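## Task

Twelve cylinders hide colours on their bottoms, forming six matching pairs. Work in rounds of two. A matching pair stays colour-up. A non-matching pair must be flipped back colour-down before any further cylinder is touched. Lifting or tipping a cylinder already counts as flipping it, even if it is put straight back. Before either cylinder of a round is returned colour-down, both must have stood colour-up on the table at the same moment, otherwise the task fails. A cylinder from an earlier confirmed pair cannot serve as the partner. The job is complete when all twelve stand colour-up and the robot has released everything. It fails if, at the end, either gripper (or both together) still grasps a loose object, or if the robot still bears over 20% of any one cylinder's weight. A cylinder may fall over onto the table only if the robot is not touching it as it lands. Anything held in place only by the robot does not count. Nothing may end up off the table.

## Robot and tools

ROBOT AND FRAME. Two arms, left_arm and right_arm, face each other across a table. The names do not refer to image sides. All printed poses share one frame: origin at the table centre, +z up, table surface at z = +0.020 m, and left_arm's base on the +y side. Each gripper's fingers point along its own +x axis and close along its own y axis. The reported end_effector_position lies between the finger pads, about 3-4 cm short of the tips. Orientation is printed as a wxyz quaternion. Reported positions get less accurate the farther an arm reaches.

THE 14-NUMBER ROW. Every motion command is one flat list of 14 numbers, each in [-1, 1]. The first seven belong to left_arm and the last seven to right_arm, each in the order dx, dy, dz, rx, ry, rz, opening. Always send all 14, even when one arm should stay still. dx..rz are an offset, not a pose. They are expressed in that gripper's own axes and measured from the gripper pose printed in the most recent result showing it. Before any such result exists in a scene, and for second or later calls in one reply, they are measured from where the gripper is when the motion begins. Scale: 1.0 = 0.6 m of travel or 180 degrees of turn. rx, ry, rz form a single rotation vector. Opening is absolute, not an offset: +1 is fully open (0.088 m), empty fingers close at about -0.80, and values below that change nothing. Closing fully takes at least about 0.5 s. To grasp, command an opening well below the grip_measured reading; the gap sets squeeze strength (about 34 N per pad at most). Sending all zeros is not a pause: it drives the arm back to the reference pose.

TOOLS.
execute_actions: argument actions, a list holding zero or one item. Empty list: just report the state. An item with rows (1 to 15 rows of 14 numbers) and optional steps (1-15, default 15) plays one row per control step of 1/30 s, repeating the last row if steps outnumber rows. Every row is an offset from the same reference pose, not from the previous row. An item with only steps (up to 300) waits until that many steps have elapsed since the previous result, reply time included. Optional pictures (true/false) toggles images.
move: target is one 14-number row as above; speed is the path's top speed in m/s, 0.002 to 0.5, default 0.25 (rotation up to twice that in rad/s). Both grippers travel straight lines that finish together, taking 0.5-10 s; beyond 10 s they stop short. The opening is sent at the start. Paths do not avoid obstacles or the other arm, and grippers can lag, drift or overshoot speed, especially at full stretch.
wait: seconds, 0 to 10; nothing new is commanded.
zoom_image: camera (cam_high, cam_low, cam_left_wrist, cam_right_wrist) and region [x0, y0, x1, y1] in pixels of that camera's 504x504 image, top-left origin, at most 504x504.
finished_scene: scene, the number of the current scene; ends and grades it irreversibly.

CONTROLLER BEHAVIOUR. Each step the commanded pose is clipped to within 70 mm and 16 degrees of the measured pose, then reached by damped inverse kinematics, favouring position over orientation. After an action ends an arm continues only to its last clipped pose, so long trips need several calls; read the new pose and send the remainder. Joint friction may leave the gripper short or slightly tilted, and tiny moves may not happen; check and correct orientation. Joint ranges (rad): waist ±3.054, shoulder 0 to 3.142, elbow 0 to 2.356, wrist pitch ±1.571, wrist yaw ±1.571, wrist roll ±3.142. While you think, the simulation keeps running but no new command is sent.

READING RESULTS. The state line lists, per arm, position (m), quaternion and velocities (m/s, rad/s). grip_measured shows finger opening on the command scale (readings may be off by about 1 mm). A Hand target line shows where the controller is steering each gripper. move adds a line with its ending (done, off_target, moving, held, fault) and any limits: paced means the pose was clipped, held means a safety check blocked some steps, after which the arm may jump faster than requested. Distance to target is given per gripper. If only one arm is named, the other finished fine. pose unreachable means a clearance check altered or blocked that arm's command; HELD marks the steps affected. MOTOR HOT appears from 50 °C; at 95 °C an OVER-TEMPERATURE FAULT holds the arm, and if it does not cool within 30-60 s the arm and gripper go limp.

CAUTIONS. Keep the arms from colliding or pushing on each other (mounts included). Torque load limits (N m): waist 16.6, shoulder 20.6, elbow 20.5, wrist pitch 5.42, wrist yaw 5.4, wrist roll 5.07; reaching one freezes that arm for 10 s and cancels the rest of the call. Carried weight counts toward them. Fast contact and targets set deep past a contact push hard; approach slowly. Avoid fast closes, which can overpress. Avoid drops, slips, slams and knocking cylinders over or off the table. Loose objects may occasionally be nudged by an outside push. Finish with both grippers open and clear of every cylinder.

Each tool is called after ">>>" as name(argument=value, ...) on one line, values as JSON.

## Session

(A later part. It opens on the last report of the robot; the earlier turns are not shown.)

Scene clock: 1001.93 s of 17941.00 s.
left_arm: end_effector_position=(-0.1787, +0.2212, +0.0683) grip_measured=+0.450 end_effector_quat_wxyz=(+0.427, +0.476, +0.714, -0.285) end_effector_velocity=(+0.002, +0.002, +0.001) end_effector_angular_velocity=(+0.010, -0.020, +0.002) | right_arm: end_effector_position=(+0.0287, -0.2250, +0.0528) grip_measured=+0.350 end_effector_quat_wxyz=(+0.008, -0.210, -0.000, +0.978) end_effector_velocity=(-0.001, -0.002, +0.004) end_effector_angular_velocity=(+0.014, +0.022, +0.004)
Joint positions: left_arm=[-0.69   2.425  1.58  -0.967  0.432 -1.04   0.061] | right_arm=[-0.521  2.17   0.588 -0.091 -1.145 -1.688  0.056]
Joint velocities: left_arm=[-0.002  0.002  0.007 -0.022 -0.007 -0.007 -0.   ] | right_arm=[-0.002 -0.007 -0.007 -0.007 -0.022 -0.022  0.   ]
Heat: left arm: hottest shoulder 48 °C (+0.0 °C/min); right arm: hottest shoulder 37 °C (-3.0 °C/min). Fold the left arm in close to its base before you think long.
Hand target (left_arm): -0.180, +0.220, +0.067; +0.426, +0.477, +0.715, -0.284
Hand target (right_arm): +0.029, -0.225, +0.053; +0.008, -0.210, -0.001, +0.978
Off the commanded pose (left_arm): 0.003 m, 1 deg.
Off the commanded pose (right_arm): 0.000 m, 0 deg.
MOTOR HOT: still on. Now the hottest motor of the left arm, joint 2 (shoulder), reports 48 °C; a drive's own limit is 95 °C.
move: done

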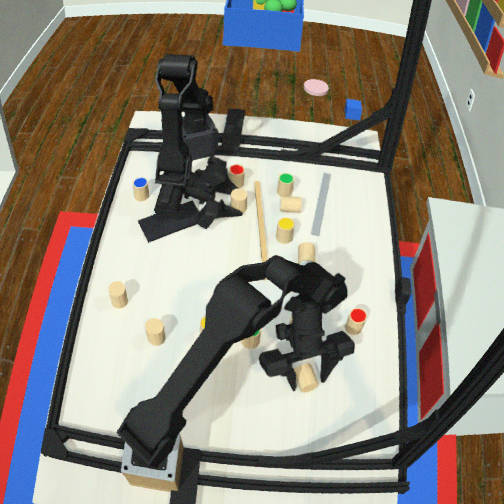

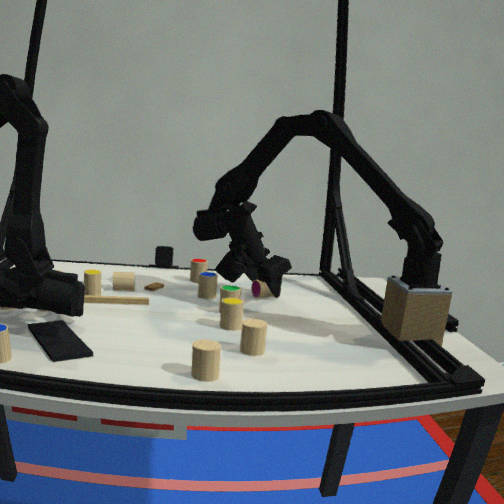

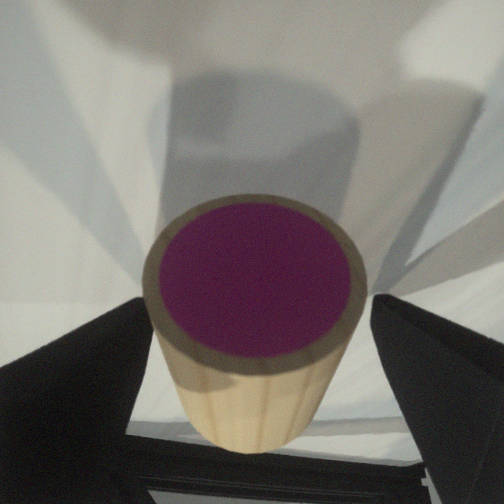

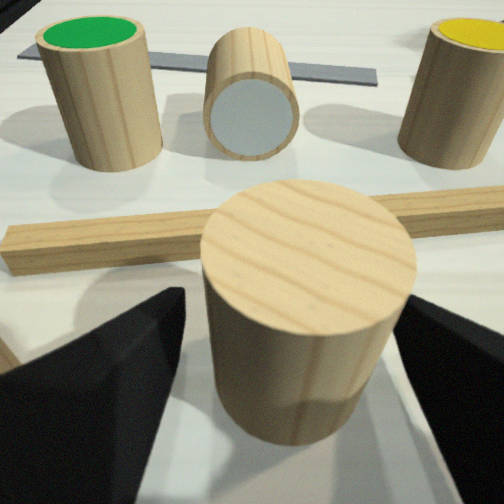

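>>> execute_actions(actions=[{"rows":[[0,0,0,0,0,0,-0.3,0,0.002,0,0,0,0,-0.3]],"steps":8}], pictures=false)

>>> move(target=[-0.05,0,-0.026,0,0,0,-0.3,-0.03,0,0.07,0,0,0,-0.3], speed=0.2)

>>> move(target=[-0.001,0.254,0.087,0,-0.502,0,-0.3,-0.023,-0.213,-0.024,0,0.5,0,-0.3], speed=0.5)

Scene clock: 1017.47 s of 17941.00 s.
left_arm: end_effector_position=(-0.1784, +0.2217, +0.0681) grip_measured=+0.012 end_effector_quat_wxyz=(+0.427, +0.477, +0.714, -0.284) end_effector_velocity=(+0.002, +0.005, +0.002) end_effector_angular_velocity=(+0.023, -0.012, +0.006) | right_arm: end_effector_position=(+0.0286, -0.2249, +0.0530) grip_measured=+0.003 end_effector_quat_wxyz=(+0.008, -0.210, -0.001, +0.978) end_effector_velocity=(+0.001, -0.001, -0.001) end_effector_angular_velocity=(-0.001, -0.007, +0.001)
Joint positions: left_arm=[-0.69   2.427  1.581 -0.97   0.433 -1.039  0.04 ] | right_arm=[-0.521  2.17   0.588 -0.09  -1.146 -1.688  0.039]
Joint velocities: left_arm=[-0.002 -0.002 -0.002 -0.022  0.007 -0.007 -0.   ] | right_arm=[-0.002 -0.002 -0.002 -0.007  0.007 -0.007 -0.   ]
Heat: left arm: hottest shoulder 48 °C (-2.0 °C/min); right arm: hottest shoulder 36 °C (-5.0 °C/min). Fold the left arm in close to its base before you think long.
Hand target (left_arm): -0.179, +0.221, +0.068; +0.427, +0.476, +0.714, -0.286
Hand target (right_arm): +0.029, -0.226, +0.053; +0.008, -0.210, -0.001, +0.978
Off the commanded pose (left_arm): 0.001 m, 0 deg.
Off the commanded pose (right_arm): 0.001 m, 0 deg.
MOTOR HOT: still on. Now the hottest motor of the left arm, joint 2 (shoulder), reports 48 °C; a drive's own limit is 95 °C.
Steps of this call (steps 1 to 90: nothing new was sent; then 12.27 s passed at rest; steps 91 to 98: all 8 steps of this action). Readings (end_effector_position):
91: left_arm (-0.1786, +0.2213, +0.0680) | right_arm (+0.0287, -0.2250, +0.0528)
92: left_arm (-0.1786, +0.2213, +0.0680) | right_arm (+0.0287, -0.2250, +0.0528)
94: left_arm (-0.1785, +0.2215, +0.0681) | right_arm (+0.0286, -0.2250, +0.0530)
98: the state above

Scene clock: 1018.53 s of 17941.00 s.
left_arm: end_effector_position=(-0.1757, +0.2248, +0.0953) grip_measured=+0.012 end_effector_quat_wxyz=(+0.428, +0.482, +0.713, -0.275) end_effector_velocity=(+0.002, +0.003, -0.000) end_effector_angular_velocity=(+0.006, -0.017, +0.002) | right_arm: end_effector_position=(+0.0279, -0.2262, +0.0957) grip_measured=+0.002 end_effector_quat_wxyz=(+0.008, -0.210, +0.006, +0.978) end_effector_velocity=(-0.000, -0.002, +0.003) end_effector_angular_velocity=(-0.018, +0.008, -0.006)
Joint positions: left_arm=[-0.69   2.371  1.598 -1.062  0.433 -1.039  0.04 ] | right_arm=[-0.518  1.959  0.578 -0.291 -1.146 -1.673  0.039]
Joint velocities: left_arm=[-0.002 -0.002 -0.007 -0.007 -0.007 -0.007  0.   ] | right_arm=[-0.002 -0.012 -0.002 -0.022 -0.007  0.007  0.   ]
Heat: left arm: hottest shoulder 49 °C (-1.0 °C/min); right arm: hottest shoulder 36 °C (-5.0 °C/min). Fold the left arm in close to its base before you think long.
Hand target (left_arm): -0.178, +0.221, +0.102; +0.427, +0.477, +0.714, -0.284
Hand target (right_arm): +0.027, -0.225, +0.099; +0.008, -0.210, -0.001, +0.978
Off the commanded pose (left_arm): 0.008 m, 1 deg.
Off the commanded pose (right_arm): 0.003 m, 1 deg.
MOTOR HOT: still on. Now the hottest motor of the left arm, joint 2 (shoulder), reports 49 °C; a drive's own limit is 95 °C.
move: done

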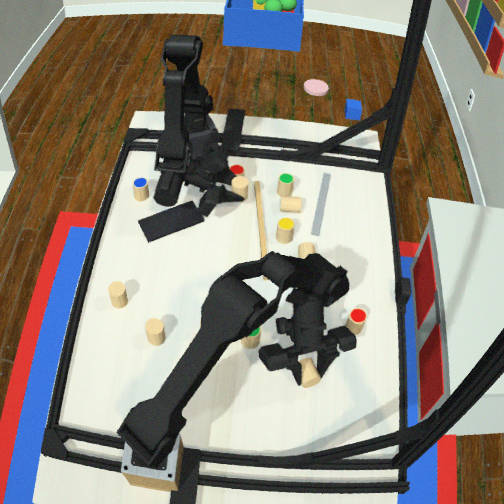

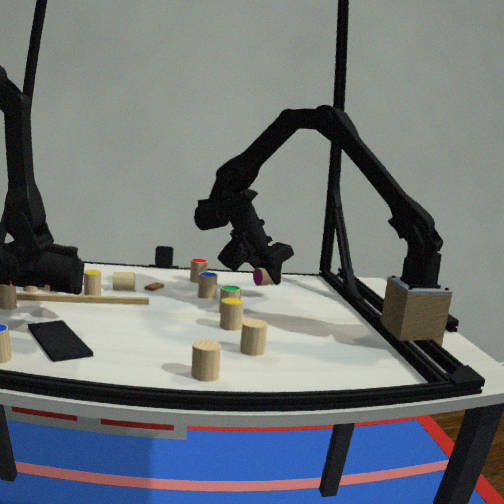

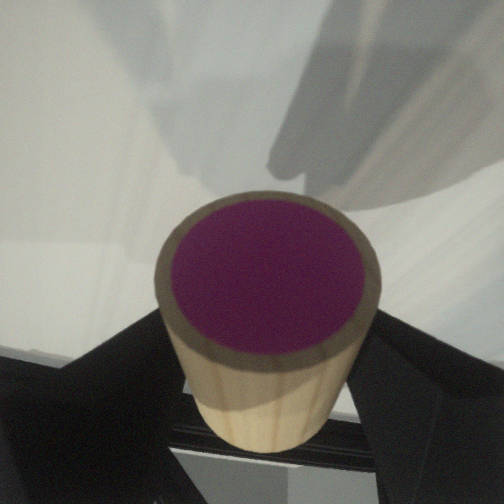

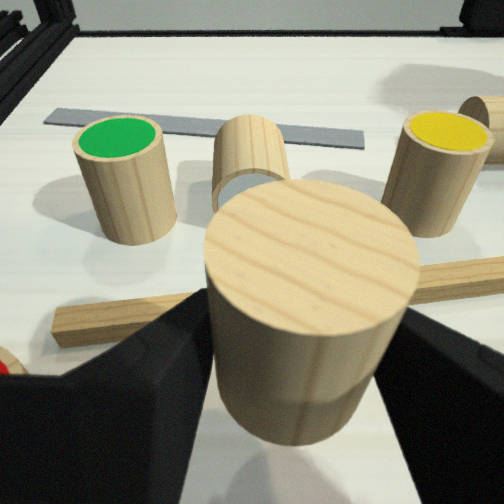

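Scene clock: 1020.73 s of 17941.00 s.
left_arm: end_effector_position=(-0.0193, +0.2400, +0.0740) grip_measured=+0.012 end_effector_quat_wxyz=(+0.806, +0.142, +0.206, -0.536) end_effector_velocity=(+0.006, +0.004, -0.002) end_effector_angular_velocity=(+0.015, -0.044, -0.011) | right_arm: end_effector_position=(+0.0479, -0.1005, +0.0892) grip_measured=+0.002 end_effector_quat_wxyz=(+0.005, -0.836, +0.010, +0.548) end_effector_velocity=(+0.003, -0.002, -0.001) end_effector_angular_velocity=(-0.026, -0.003, -0.002)
Joint positions: left_arm=[-1.026  2.121  0.465  0.324 -1.048 -1.287  0.04 ] | right_arm=[-0.016  2.217  1.45  -0.998  0.364 -1.072  0.039]
Joint velocities: left_arm=[-0.002  0.007 -0.012 -0.007 -0.007  0.022 -0.   ] | right_arm=[-0.007  0.007  0.007 -0.022 -0.007 -0.007  0.   ]
Heat: left arm: hottest shoulder 49 °C (-1.0 °C/min); right arm: hottest shoulder 36 °C (-5.0 °C/min). Fold the left arm in close to its base before you think long.
Hand target (left_arm): -0.018, +0.241, +0.073; +0.806, +0.144, +0.202, -0.537
Hand target (right_arm): +0.047, -0.099, +0.086; -0.003, +0.838, -0.011, -0.545
Off the commanded pose (left_arm): 0.003 m, 1 deg.
Off the commanded pose (right_arm): 0.003 m, 1 deg.
MOTOR HOT: still on. Now the hottest motor of the left arm, joint 2 (shoulder), reports 49 °C; a drive's own limit is 95 °C.
move: done

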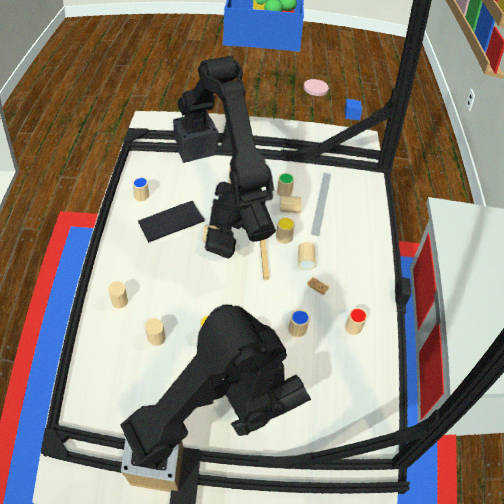

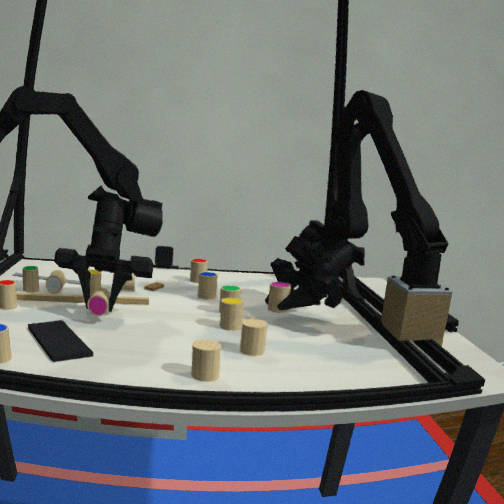

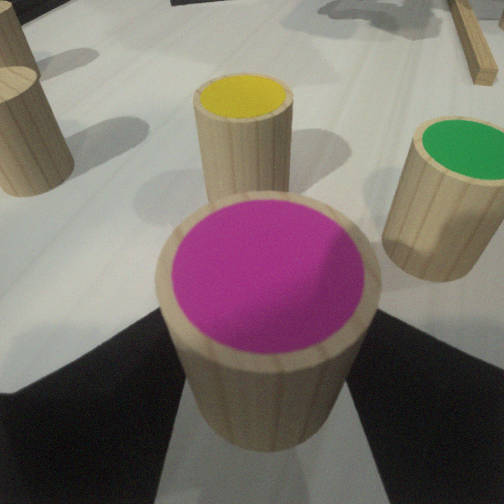

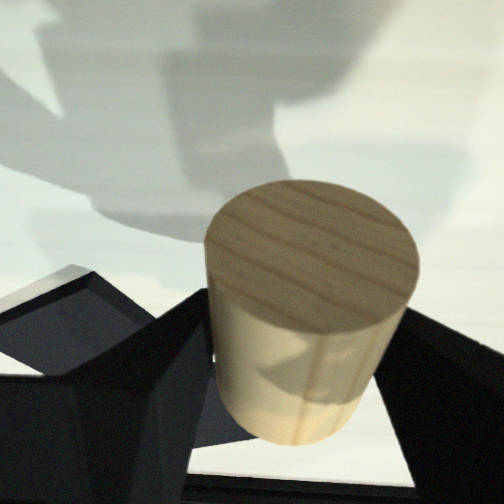

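>>> move(target=[0.021,0,-0.039,0,-0.004,0,-0.3,0.038,-0.003,0.017,0,0,0,-0.3], speed=0.04)

Scene clock: 1024.97 s of 17941.00 s.
left_arm: end_effector_position=(-0.0174, +0.2403, +0.0505) grip_measured=+0.012 end_effector_quat_wxyz=(+0.809, +0.136, +0.198, -0.536) end_effector_velocity=(+0.003, -0.001, +0.003) end_effector_angular_velocity=(-0.032, -0.014, +0.010) | right_arm: end_effector_position=(+0.0456, -0.0953, +0.0709) grip_measured=+0.001 end_effector_quat_wxyz=(+0.013, -0.834, +0.005, +0.552) end_effector_velocity=(+0.005, -0.002, +0.000) end_effector_angular_velocity=(-0.011, -0.012, +0.001)
Joint positions: left_arm=[-1.03   2.271  0.481  0.458 -1.07  -1.291  0.04 ] | right_arm=[-0.016  2.257  1.439 -0.925  0.365 -1.072  0.039]
Joint velocities: left_arm=[-0.002  0.007 -0.002  0.007 -0.037 -0.007 -0.   ] | right_arm=[-0.007 -0.002 -0.007 -0.007  0.007 -0.007  0.   ]
Heat: left arm: hottest shoulder 48 °C (-2.0 °C/min); right arm: hottest shoulder 37 °C (-4.1 °C/min). Fold the left arm in close to its base before you think long.
Hand target (left_arm): -0.019, +0.241, +0.047; +0.808, +0.139, +0.201, -0.537
Hand target (right_arm): +0.048, -0.099, +0.064; -0.005, +0.836, -0.010, -0.548
Off the commanded pose (left_arm): 0.004 m, 0 deg.
Off the commanded pose (right_arm): 0.008 m, 1 deg.
MOTOR HOT: still on. Now the hottest motor of the left arm, joint 2 (shoulder), reports 48 °C; a drive's own limit is 95 °C.
move: done

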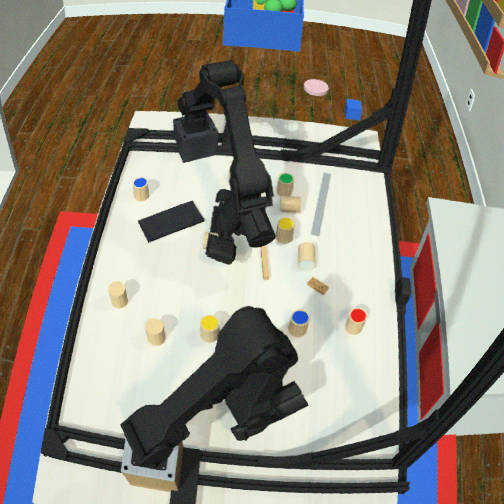

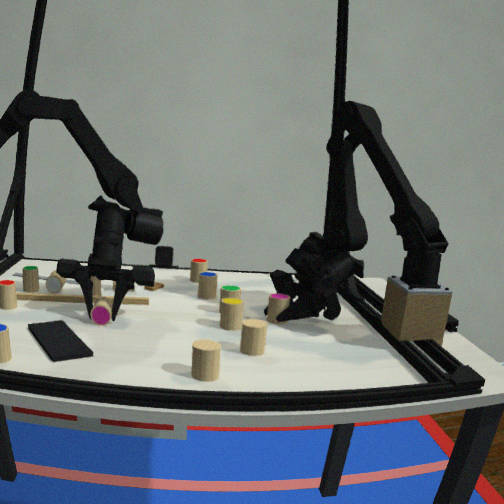

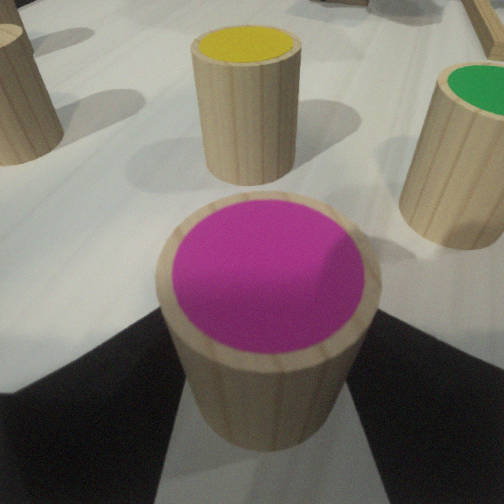

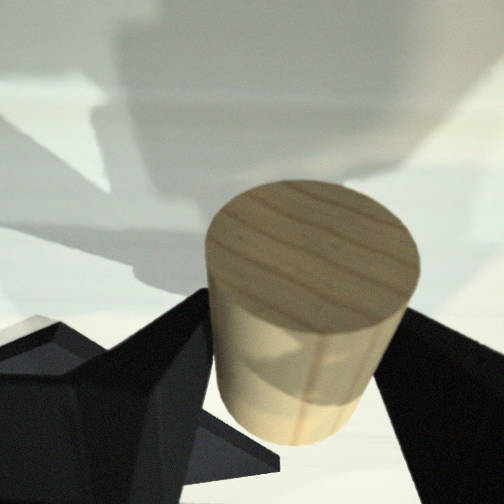

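>>> execute_actions(actions=[{"rows":[[0.002,0,-0.005,0,0,0,-0.3,0,0,0,0,0,0,0.45],[0.004,0,-0.008,0,0,0,-0.3,0,0,0,0,0,0,0.45],[0.005,0,-0.010,0,0,0,-0.3,0,0,0,0,0,0,0.45]],"steps":8}], pictures=false)

>>> move(target=[0,0,0,0,0,0,0.4,-0.021,0,-0.009,0,0,0,0.45], speed=0.12)

>>> move(target=[-0.07,0,0.135,0,0,0,0.4,0.05,-0.006,-0.013,0,-0.497,0,0.45], speed=0.5)

Scene clock: 1034.40 s of 17941.00 s.
left_arm: end_effector_position=(-0.0172, +0.2396, +0.0498) grip_measured=+0.012 end_effector_quat_wxyz=(+0.811, +0.129, +0.193, -0.537) end_effector_velocity=(+0.000, +0.000, -0.001) end_effector_angular_velocity=(-0.007, -0.003, -0.004) | right_arm: end_effector_position=(+0.0457, -0.0956, +0.0703) grip_measured=+0.407 end_effector_quat_wxyz=(+0.013, -0.834, +0.005, +0.551) end_effector_velocity=(+0.000, -0.001, +0.001) end_effector_angular_velocity=(-0.008, +0.005, +0.003)
Joint positions: left_arm=[-1.032  2.289  0.483  0.482 -1.086 -1.292  0.04 ] | right_arm=[-0.016  2.258  1.438 -0.925  0.365 -1.072  0.059]
Joint velocities: left_arm=[-0.002  0.012 -0.002  0.022 -0.007  0.007 -0.   ] | right_arm=[-0.002 -0.002  0.002 -0.007 -0.007 -0.007  0.014]
Heat: left arm: hottest shoulder 46 °C (-3.0 °C/min); right arm: hottest shoulder 37 °C (-3.0 °C/min).
Hand target (left_arm): -0.017, +0.241, +0.044; +0.809, +0.136, +0.198, -0.536
Hand target (right_arm): +0.046, -0.095, +0.071; -0.014, +0.834, -0.005, -0.552
Off the commanded pose (left_arm): 0.006 m, 1 deg.
Off the commanded pose (right_arm): 0.001 m, 0 deg.
MOTOR HOT: cleared. Now the hottest motor of the left arm, joint 2 (shoulder), reports 46 °C.
Steps of this call (steps 1 to 275: nothing new was sent; steps 276 to 283: all 8 steps of this action). Readings (end_effector_position):
276: left_arm (-0.0174, +0.2401, +0.0503) | right_arm (+0.0457, -0.0956, +0.0703)
277: left_arm (-0.0174, +0.2400, +0.0501) | right_arm (+0.0457, -0.0956, +0.0703)
279: left_arm (-0.0172, +0.2397, +0.0499) | right_arm (+0.0457, -0.0956, +0.0702)
283: the state above

Scene clock: 1035.57 s of 17941.00 s.
left_arm: end_effector_position=(-0.0174, +0.2397, +0.0492) grip_measured=+0.400 end_effector_quat_wxyz=(+0.811, +0.129, +0.194, -0.537) end_effector_velocity=(+0.000, +0.001, -0.001) end_effector_angular_velocity=(+0.007, +0.003, -0.001) | right_arm: end_effector_position=(+0.0481, -0.1006, +0.0757) grip_measured=+0.450 end_effector_quat_wxyz=(+0.003, -0.837, +0.012, +0.547) end_effector_velocity=(+0.002, -0.010, -0.000) end_effector_angular_velocity=(-0.050, +0.002, -0.000)
Joint positions: left_arm=[-1.032  2.291  0.483  0.484 -1.084 -1.292  0.059] | right_arm=[-0.016  2.249  1.442 -0.965  0.365 -1.072  0.061]
Joint velocities: left_arm=[-0.002 -0.002 -0.002 -0.007  0.007 -0.007  0.   ] | right_arm=[-0.002 -0.002 -0.007 -0.037 -0.022 -0.007 -0.   ]
Heat: left arm: hottest shoulder 46 °C (-3.0 °C/min); right arm: hottest shoulder 37 °C (-3.0 °C/min).
Hand target (left_arm): -0.017, +0.240, +0.050; +0.811, +0.128, +0.193, -0.537
Hand target (right_arm): +0.046, -0.096, +0.084; -0.013, +0.834, -0.005, -0.551
Off the commanded pose (left_arm): 0.001 m, 0 deg.
Off the commanded pose (right_arm): 0.010 m, 2 deg.
move: off_target (right_arm)

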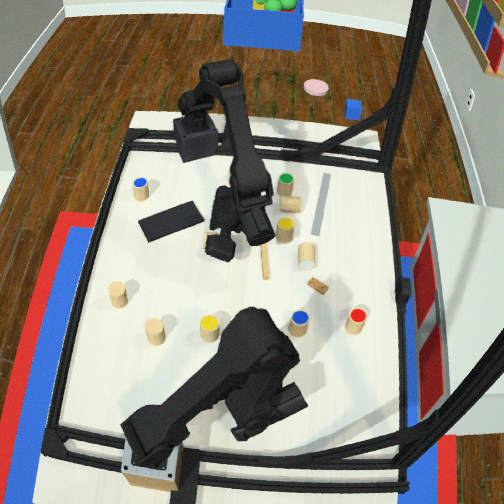

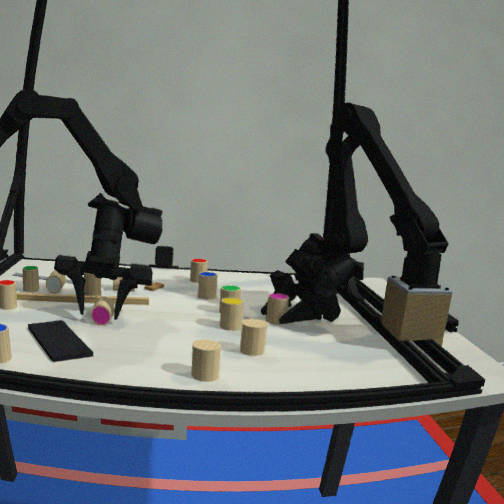

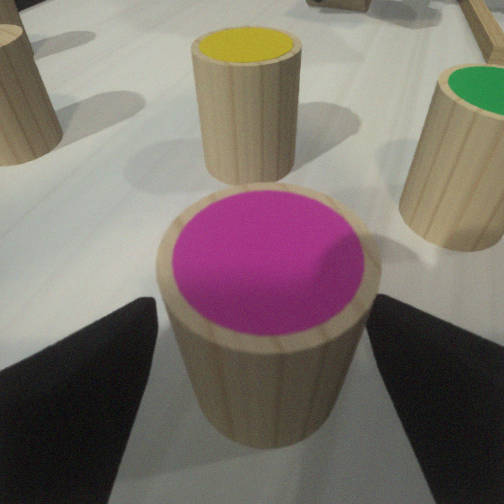

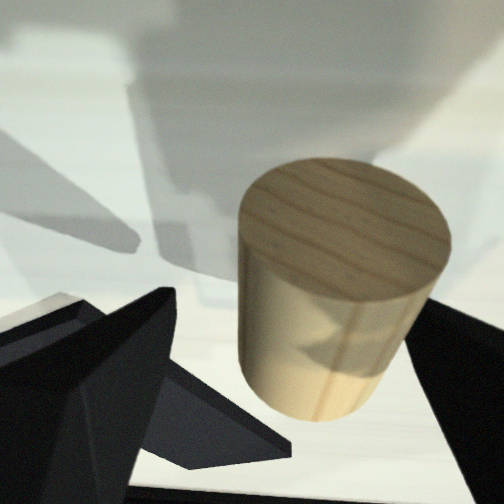

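Scene clock: 1037.73 s of 17941.00 s.
left_arm: end_effector_position=(-0.0148, +0.2415, +0.1383) grip_measured=+0.400 end_effector_quat_wxyz=(+0.812, +0.136, +0.191, -0.534) end_effector_velocity=(+0.000, -0.001, +0.004) end_effector_angular_velocity=(-0.022, -0.003, +0.006) | right_arm: end_effector_position=(+0.0686, -0.0967, +0.0563) grip_measured=+0.450 end_effector_quat_wxyz=(+0.010, -0.216, +0.003, +0.976) end_effector_velocity=(-0.002, -0.002, -0.000) end_effector_angular_velocity=(-0.002, +0.012, +0.016)
Joint positions: left_arm=[-1.033  1.781  0.463 -0.028 -1.084 -1.298  0.059] | right_arm=[-0.609  2.412  1.251 -0.687 -1.117 -1.876  0.061]
Joint velocities: left_arm=[-0.002 -0.007  0.002 -0.007 -0.022 -0.007 -0.   ] | right_arm=[ 0.002  0.012  0.012 -0.037 -0.007 -0.037 -0.   ]
Heat: left arm: hottest shoulder 46 °C (-3.0 °C/min); right arm: hottest shoulder 38 °C (-1.0 °C/min).
Hand target (left_arm): -0.018, +0.240, +0.141; +0.811, +0.129, +0.194, -0.537
Hand target (right_arm): +0.069, -0.097, +0.053; +0.010, -0.213, +0.007, +0.977
Off the commanded pose (left_arm): 0.004 m, 1 deg.
Off the commanded pose (right_arm): 0.005 m, 1 deg.
move: done

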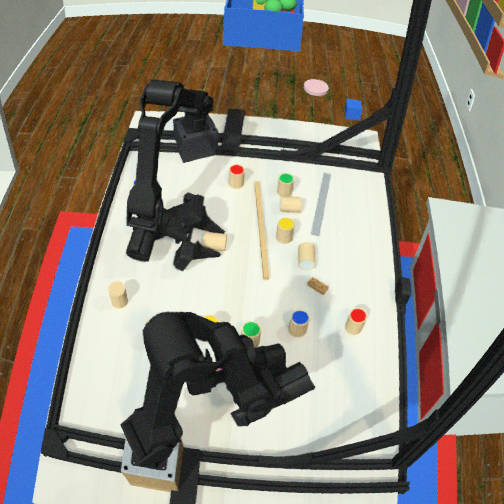

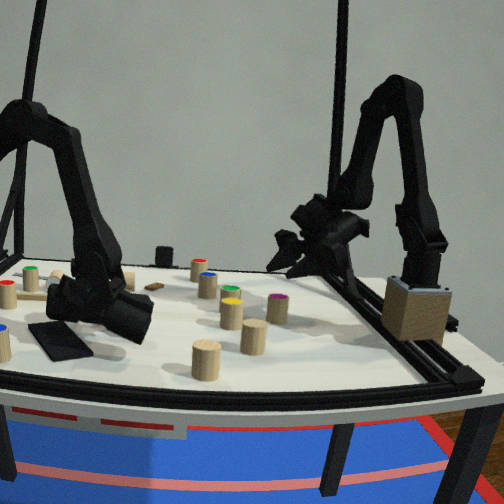

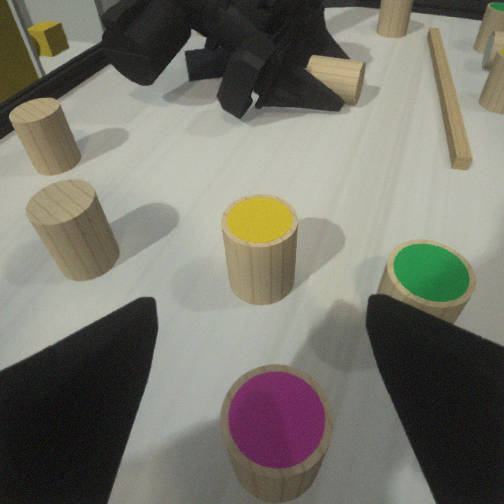

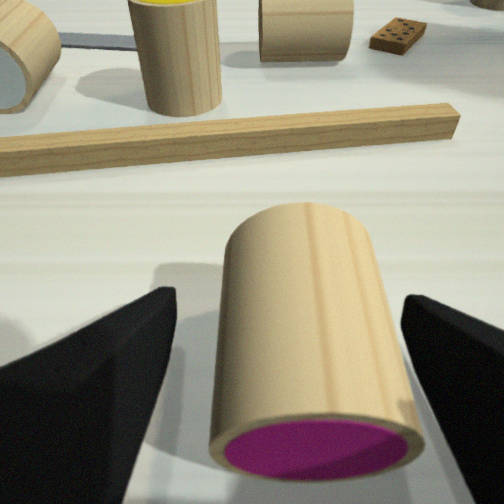

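>>> execute_actions(actions=[{"rows":[[0,0,0,0,0,0,0.45,0,0,0,0,0,0,-0.3]],"steps":8}], pictures=false)

>>> move(target=[0,0,0,0,0,0,0.45,-0.033,0,0.07,0,0,0,-0.3], speed=0.2)

>>> move(target=[0.227,0.199,0.114,0,0.505,0,0.45,0.003,0.272,-0.03,0,0.5,0,-0.3], speed=0.5)

Scene clock: 1061.90 s of 17941.00 s.
left_arm: end_effector_position=(-0.0148, +0.2416, +0.1383) grip_measured=+0.447 end_effector_quat_wxyz=(+0.812, +0.136, +0.191, -0.535) end_effector_velocity=(+0.000, +0.001, -0.001) end_effector_angular_velocity=(+0.012, -0.009, -0.007) | right_arm: end_effector_position=(+0.0685, -0.0967, +0.0563) grip_measured=+0.000 end_effector_quat_wxyz=(+0.010, -0.214, +0.002, +0.977) end_effector_velocity=(+0.000, -0.001, +0.002) end_effector_angular_velocity=(-0.013, +0.008, -0.008)
Joint positions: left_arm=[-1.033  1.78   0.463 -0.028 -1.084 -1.298  0.061] | right_arm=[-0.609  2.414  1.252 -0.689 -1.12  -1.879  0.039]
Joint velocities: left_arm=[-0.002 -0.002 -0.002 -0.007  0.007  0.007  0.002] | right_arm=[-0.002 -0.002 -0.002 -0.007 -0.007  0.007 -0.   ]
Heat: left arm: hottest shoulder 44 °C (-4.1 °C/min); right arm: hottest shoulder 38 °C (+1.0 °C/min).
Hand target (left_arm): -0.015, +0.242, +0.138; +0.812, +0.137, +0.191, -0.535
Hand target (right_arm): +0.069, -0.097, +0.056; +0.010, -0.216, +0.002, +0.976
Off the commanded pose (left_arm): 0.000 m, 0 deg.
Off the commanded pose (right_arm): 0.000 m, 0 deg.
Steps of this call (steps 1 to 90: nothing new was sent; then 20.90 s passed at rest; steps 91 to 98: all 8 steps of this action). Readings (end_effector_position):
91: left_arm (-0.0148, +0.2416, +0.1383) | right_arm (+0.0685, -0.0969, +0.0560)
92: left_arm (-0.0148, +0.2416, +0.1383) | right_arm (+0.0685, -0.0969, +0.0561)
94: left_arm (-0.0148, +0.2416, +0.1383) | right_arm (+0.0685, -0.0969, +0.0561)
98: the state above

Scene clock: 1062.93 s of 17941.00 s.
left_arm: end_effector_position=(-0.0148, +0.2416, +0.1383) grip_measured=+0.450 end_effector_quat_wxyz=(+0.812, +0.136, +0.191, -0.535) end_effector_velocity=(-0.000, -0.000, +0.001) end_effector_angular_velocity=(-0.012, +0.009, +0.003) | right_arm: end_effector_position=(+0.0682, -0.0987, +0.0964) grip_measured=+0.000 end_effector_quat_wxyz=(+0.008, -0.214, +0.011, +0.977) end_effector_velocity=(-0.000, -0.002, +0.001) end_effector_angular_velocity=(-0.018, +0.009, -0.008)
Joint positions: left_arm=[-1.033  1.78   0.463 -0.028 -1.084 -1.298  0.061] | right_arm=[-0.609  2.3    1.249 -0.817 -1.119 -1.879  0.039]
Joint velocities: left_arm=[-0.002 -0.002 -0.002  0.007 -0.007 -0.007 -0.   ] | right_arm=[-0.002 -0.002 -0.007 -0.007 -0.007  0.007 -0.   ]
Heat: left arm: hottest shoulder 44 °C (-4.1 °C/min); right arm: hottest shoulder 38 °C (+1.0 °C/min).
Hand target (left_arm): -0.015, +0.242, +0.138; +0.812, +0.136, +0.191, -0.535
Hand target (right_arm): +0.069, -0.097, +0.103; +0.010, -0.215, +0.002, +0.977
Off the commanded pose (left_arm): 0.000 m, 0 deg.
Off the commanded pose (right_arm): 0.007 m, 1 deg.
move: done

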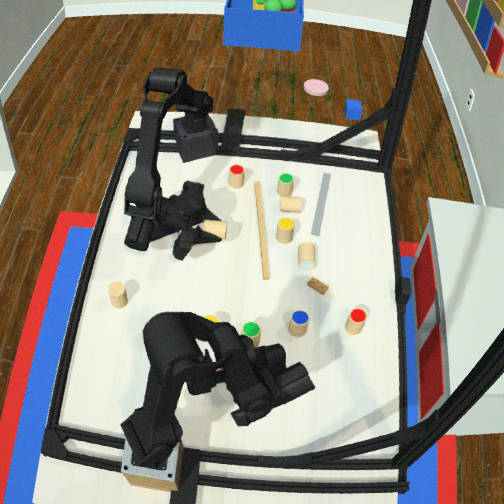

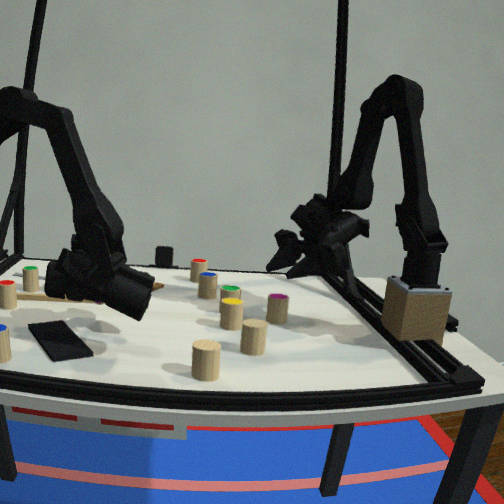

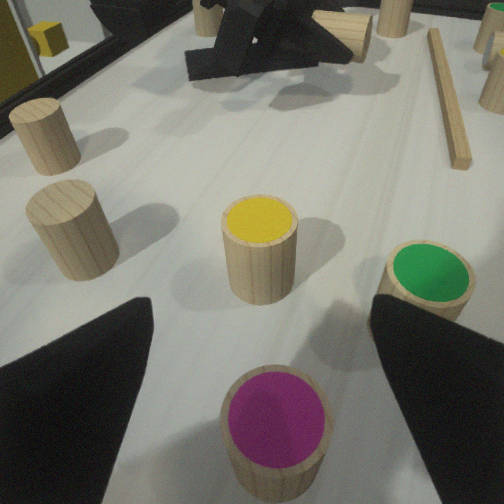

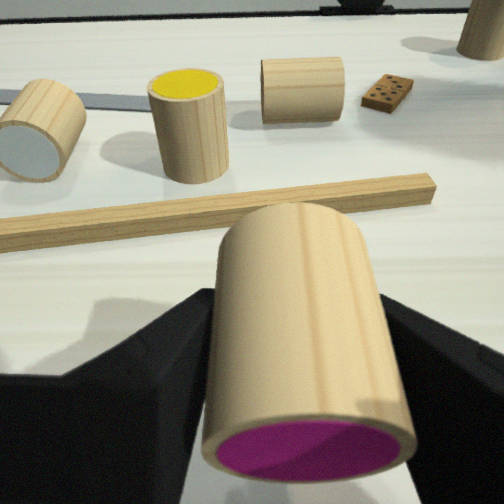

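Scene clock: 1065.13 s of 17941.00 s.
left_arm: end_effector_position=(+0.1575, +0.1483, +0.1425) grip_measured=+0.450 end_effector_quat_wxyz=(+0.443, +0.477, +0.708, -0.276) end_effector_velocity=(+0.001, +0.003, +0.004) end_effector_angular_velocity=(+0.029, -0.005, +0.006) | right_arm: end_effector_position=(+0.0710, -0.2649, +0.0813) grip_measured=+0.000 end_effector_quat_wxyz=(-0.002, -0.838, +0.015, +0.545) end_effector_velocity=(+0.002, -0.005, +0.000) end_effector_angular_velocity=(-0.029, -0.011, +0.007)
Joint positions: left_arm=[ 0.183  2.279  1.628 -1.388  0.077 -0.22   0.061] | right_arm=[ 0.196  1.796  0.743 -0.802  0.31  -0.854  0.039]
Joint velocities: left_arm=[ 0.002  0.007  0.017 -0.037 -0.007 -0.007 -0.   ] | right_arm=[ 0.002  0.002 -0.002 -0.022 -0.007 -0.007  0.   ]
Heat: left arm: hottest shoulder 44 °C (-4.1 °C/min); right arm: hottest shoulder 38 °C (+1.0 °C/min).
Hand target (left_arm): +0.158, +0.147, +0.142; +0.441, +0.476, +0.709, -0.276
Hand target (right_arm): +0.070, -0.264, +0.081; +0.002, +0.840, -0.014, -0.543
Off the commanded pose (left_arm): 0.004 m, 1 deg.
Off the commanded pose (right_arm): 0.003 m, 1 deg.
move: done

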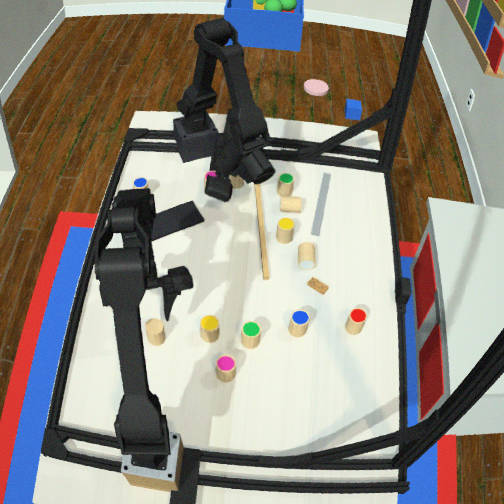

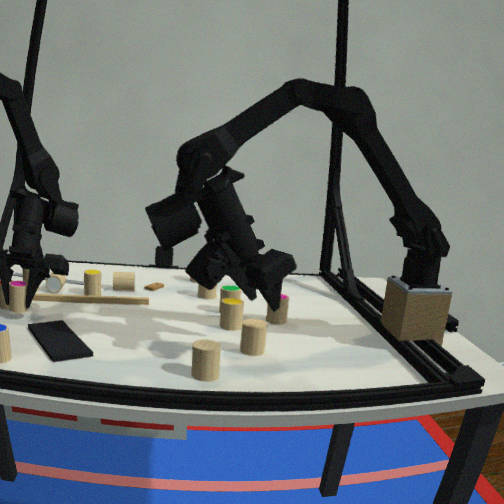

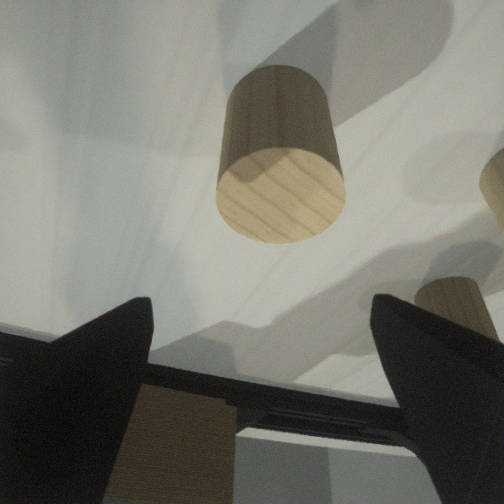

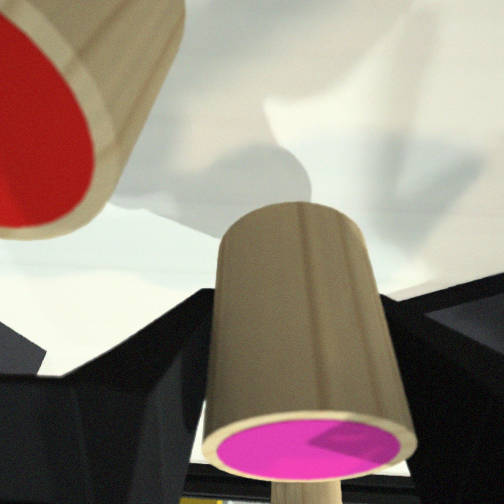

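>>> move(target=[0,0,0,0.005,0.004,-0.009,0.45,0.048,-0.017,0.007,0.003,0,-0.006,-0.3], speed=0.04)

Scene clock: 1071.80 s of 17941.00 s.
left_arm: end_effector_position=(+0.1572, +0.1485, +0.1427) grip_measured=+0.450 end_effector_quat_wxyz=(+0.432, +0.473, +0.713, -0.285) end_effector_velocity=(-0.000, +0.002, +0.001) end_effector_angular_velocity=(+0.010, -0.008, +0.001) | right_arm: end_effector_position=(+0.0757, -0.2532, +0.0626) grip_measured=-0.001 end_effector_quat_wxyz=(+0.013, -0.836, +0.002, +0.548) end_effector_velocity=(+0.004, -0.003, +0.001) end_effector_angular_velocity=(-0.015, -0.013, +0.019)
Joint positions: left_arm=[ 0.192  2.281  1.629 -1.393  0.098 -0.196  0.061] | right_arm=[ 0.162  1.852  0.716 -0.673  0.338 -0.89   0.039]
Joint velocities: left_arm=[-0.002 -0.002 -0.002 -0.007 -0.007 -0.007 -0.   ] | right_arm=[-0.002 -0.007 -0.012 -0.007  0.007 -0.022 -0.   ]
Heat: left arm: hottest shoulder 44 °C (-4.0 °C/min); right arm: hottest shoulder 37 °C (+0.0 °C/min).
Hand target (left_arm): +0.158, +0.148, +0.143; +0.431, +0.472, +0.715, -0.285
Hand target (right_arm): +0.079, -0.256, +0.054; -0.008, +0.838, -0.009, -0.545
Off the commanded pose (left_arm): 0.000 m, 0 deg.
Off the commanded pose (right_arm): 0.010 m, 1 deg.
move: off_target (right_arm)

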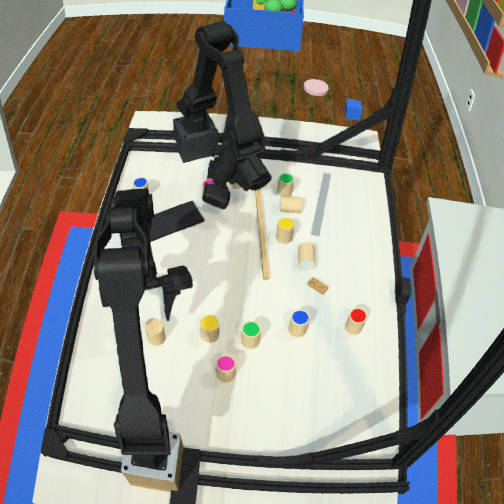

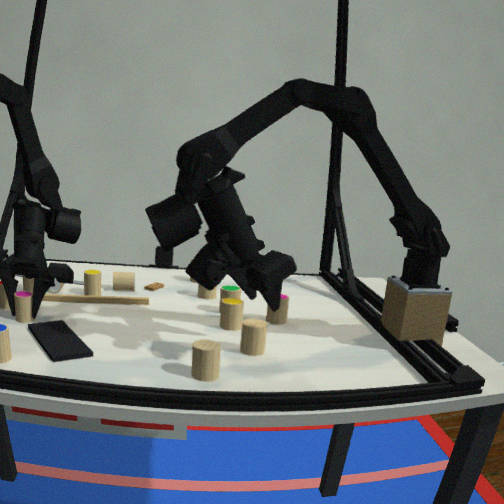

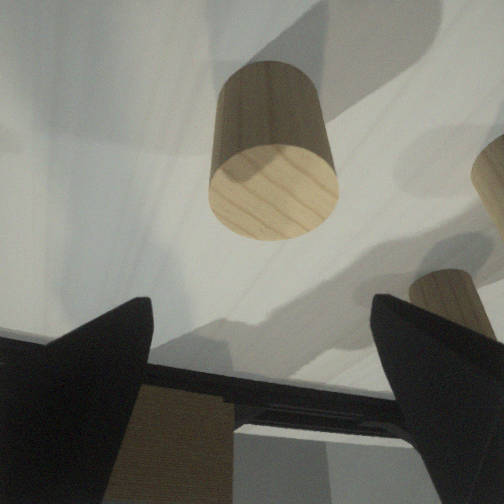

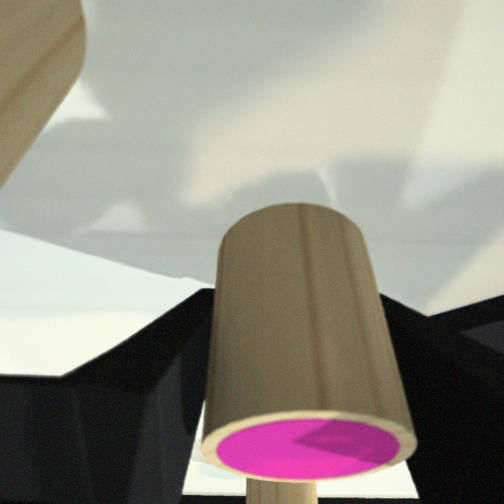

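>>> execute_actions(actions=[{"rows":[[0,0,0,0,0,0,0.45,0,0,0,0,0,0,0.35]],"steps":6}], pictures=false)

>>> move(target=[0.113,-0.009,0.051,0,0,0,0.45,-0.11,0,-0.046,0,0,0,0.35], speed=0.12)

Scene clock: 1077.83 s of 17941.00 s.
left_arm: end_effector_position=(+0.1571, +0.1486, +0.1424) grip_measured=+0.450 end_effector_quat_wxyz=(+0.432, +0.473, +0.713, -0.285) end_effector_velocity=(+0.000, -0.001, -0.000) end_effector_angular_velocity=(-0.005, -0.011, +0.001) | right_arm: end_effector_position=(+0.0763, -0.2528, +0.0622) grip_measured=+0.278 end_effector_quat_wxyz=(+0.013, -0.837, +0.001, +0.548) end_effector_velocity=(+0.002, -0.003, -0.002) end_effector_angular_velocity=(-0.015, -0.004, -0.011)
Joint positions: left_arm=[ 0.192  2.282  1.629 -1.393  0.098 -0.195  0.061] | right_arm=[ 0.159  1.853  0.715 -0.67   0.34  -0.893  0.053]
Joint velocities: left_arm=[-0.002 -0.002 -0.002  0.007 -0.007 -0.007 -0.   ] | right_arm=[-0.002  0.007 -0.002 -0.007 -0.007  0.007  0.03 ]
Heat: left arm: hottest shoulder 45 °C (-4.0 °C/min); right arm: hottest shoulder 36 °C (+0.0 °C/min).
Hand target (left_arm): +0.157, +0.149, +0.143; +0.432, +0.473, +0.713, -0.285
Hand target (right_arm): +0.076, -0.253, +0.063; -0.013, +0.837, -0.002, -0.548
Off the commanded pose (left_arm): 0.000 m, 0 deg.
Off the commanded pose (right_arm): 0.001 m, 0 deg.
Steps of this call (steps 1 to 175: nothing new was sent; steps 176 to 181: all 6 steps of this action). Readings (end_effector_position):
176: left_arm (+0.1571, +0.1486, +0.1424) | right_arm (+0.0762, -0.2528, +0.0623)
177: left_arm (+0.1571, +0.1486, +0.1424) | right_arm (+0.0761, -0.2525, +0.0624)
179: left_arm (+0.1571, +0.1486, +0.1424) | right_arm (+0.0755, -0.2516, +0.0620)
181: the state above

Scene clock: 1079.30 s of 17941.00 s.
left_arm: end_effector_position=(+0.1525, +0.1488, +0.0708) grip_measured=+0.450 end_effector_quat_wxyz=(+0.435, +0.472, +0.711, -0.287) end_effector_velocity=(-0.004, +0.004, +0.003) end_effector_angular_velocity=(+0.024, +0.001, +0.016) | right_arm: end_effector_position=(+0.0779, -0.2572, +0.1298) grip_measured=+0.350 end_effector_quat_wxyz=(+0.006, -0.841, +0.006, +0.541) end_effector_velocity=(+0.002, -0.004, +0.003) end_effector_angular_velocity=(-0.029, -0.010, +0.002)
Joint positions: left_arm=[ 0.18   2.409  1.542 -1.167  0.102 -0.207  0.061] | right_arm=[ 0.166  1.653  0.821 -1.002  0.34  -0.886  0.056]
Joint velocities: left_arm=[-0.007 -0.002 -0.002 -0.022  0.007 -0.022 -0.   ] | right_arm=[-0.002 -0.002  0.007 -0.037 -0.007 -0.007 -0.   ]
Heat: left arm: hottest shoulder 45 °C (-4.0 °C/min); right arm: hottest shoulder 36 °C (+0.0 °C/min).
Hand target (left_arm): +0.151, +0.151, +0.068; +0.432, +0.473, +0.713, -0.285
Hand target (right_arm): +0.075, -0.254, +0.134; -0.012, +0.837, -0.002, -0.547
Off the commanded pose (left_arm): 0.004 m, 1 deg.
Off the commanded pose (right_arm): 0.006 m, 1 deg.
move: done

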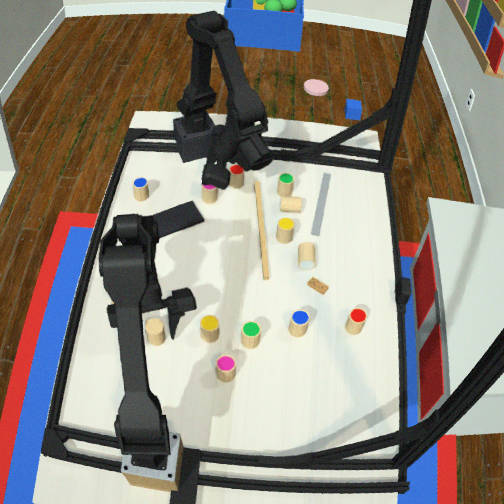

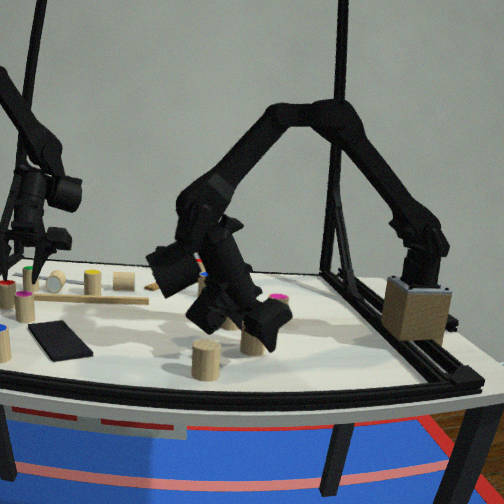

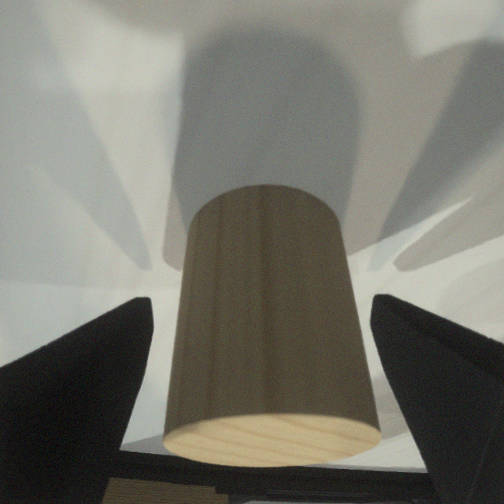

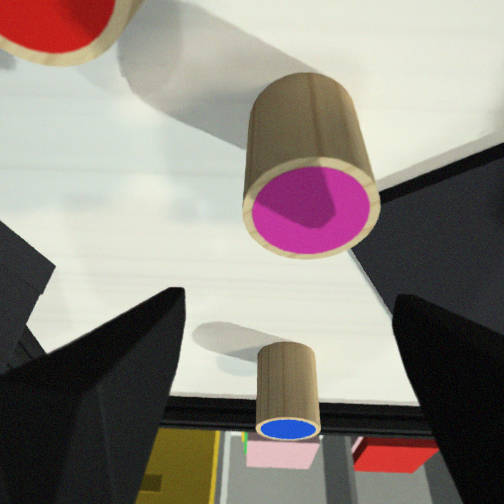

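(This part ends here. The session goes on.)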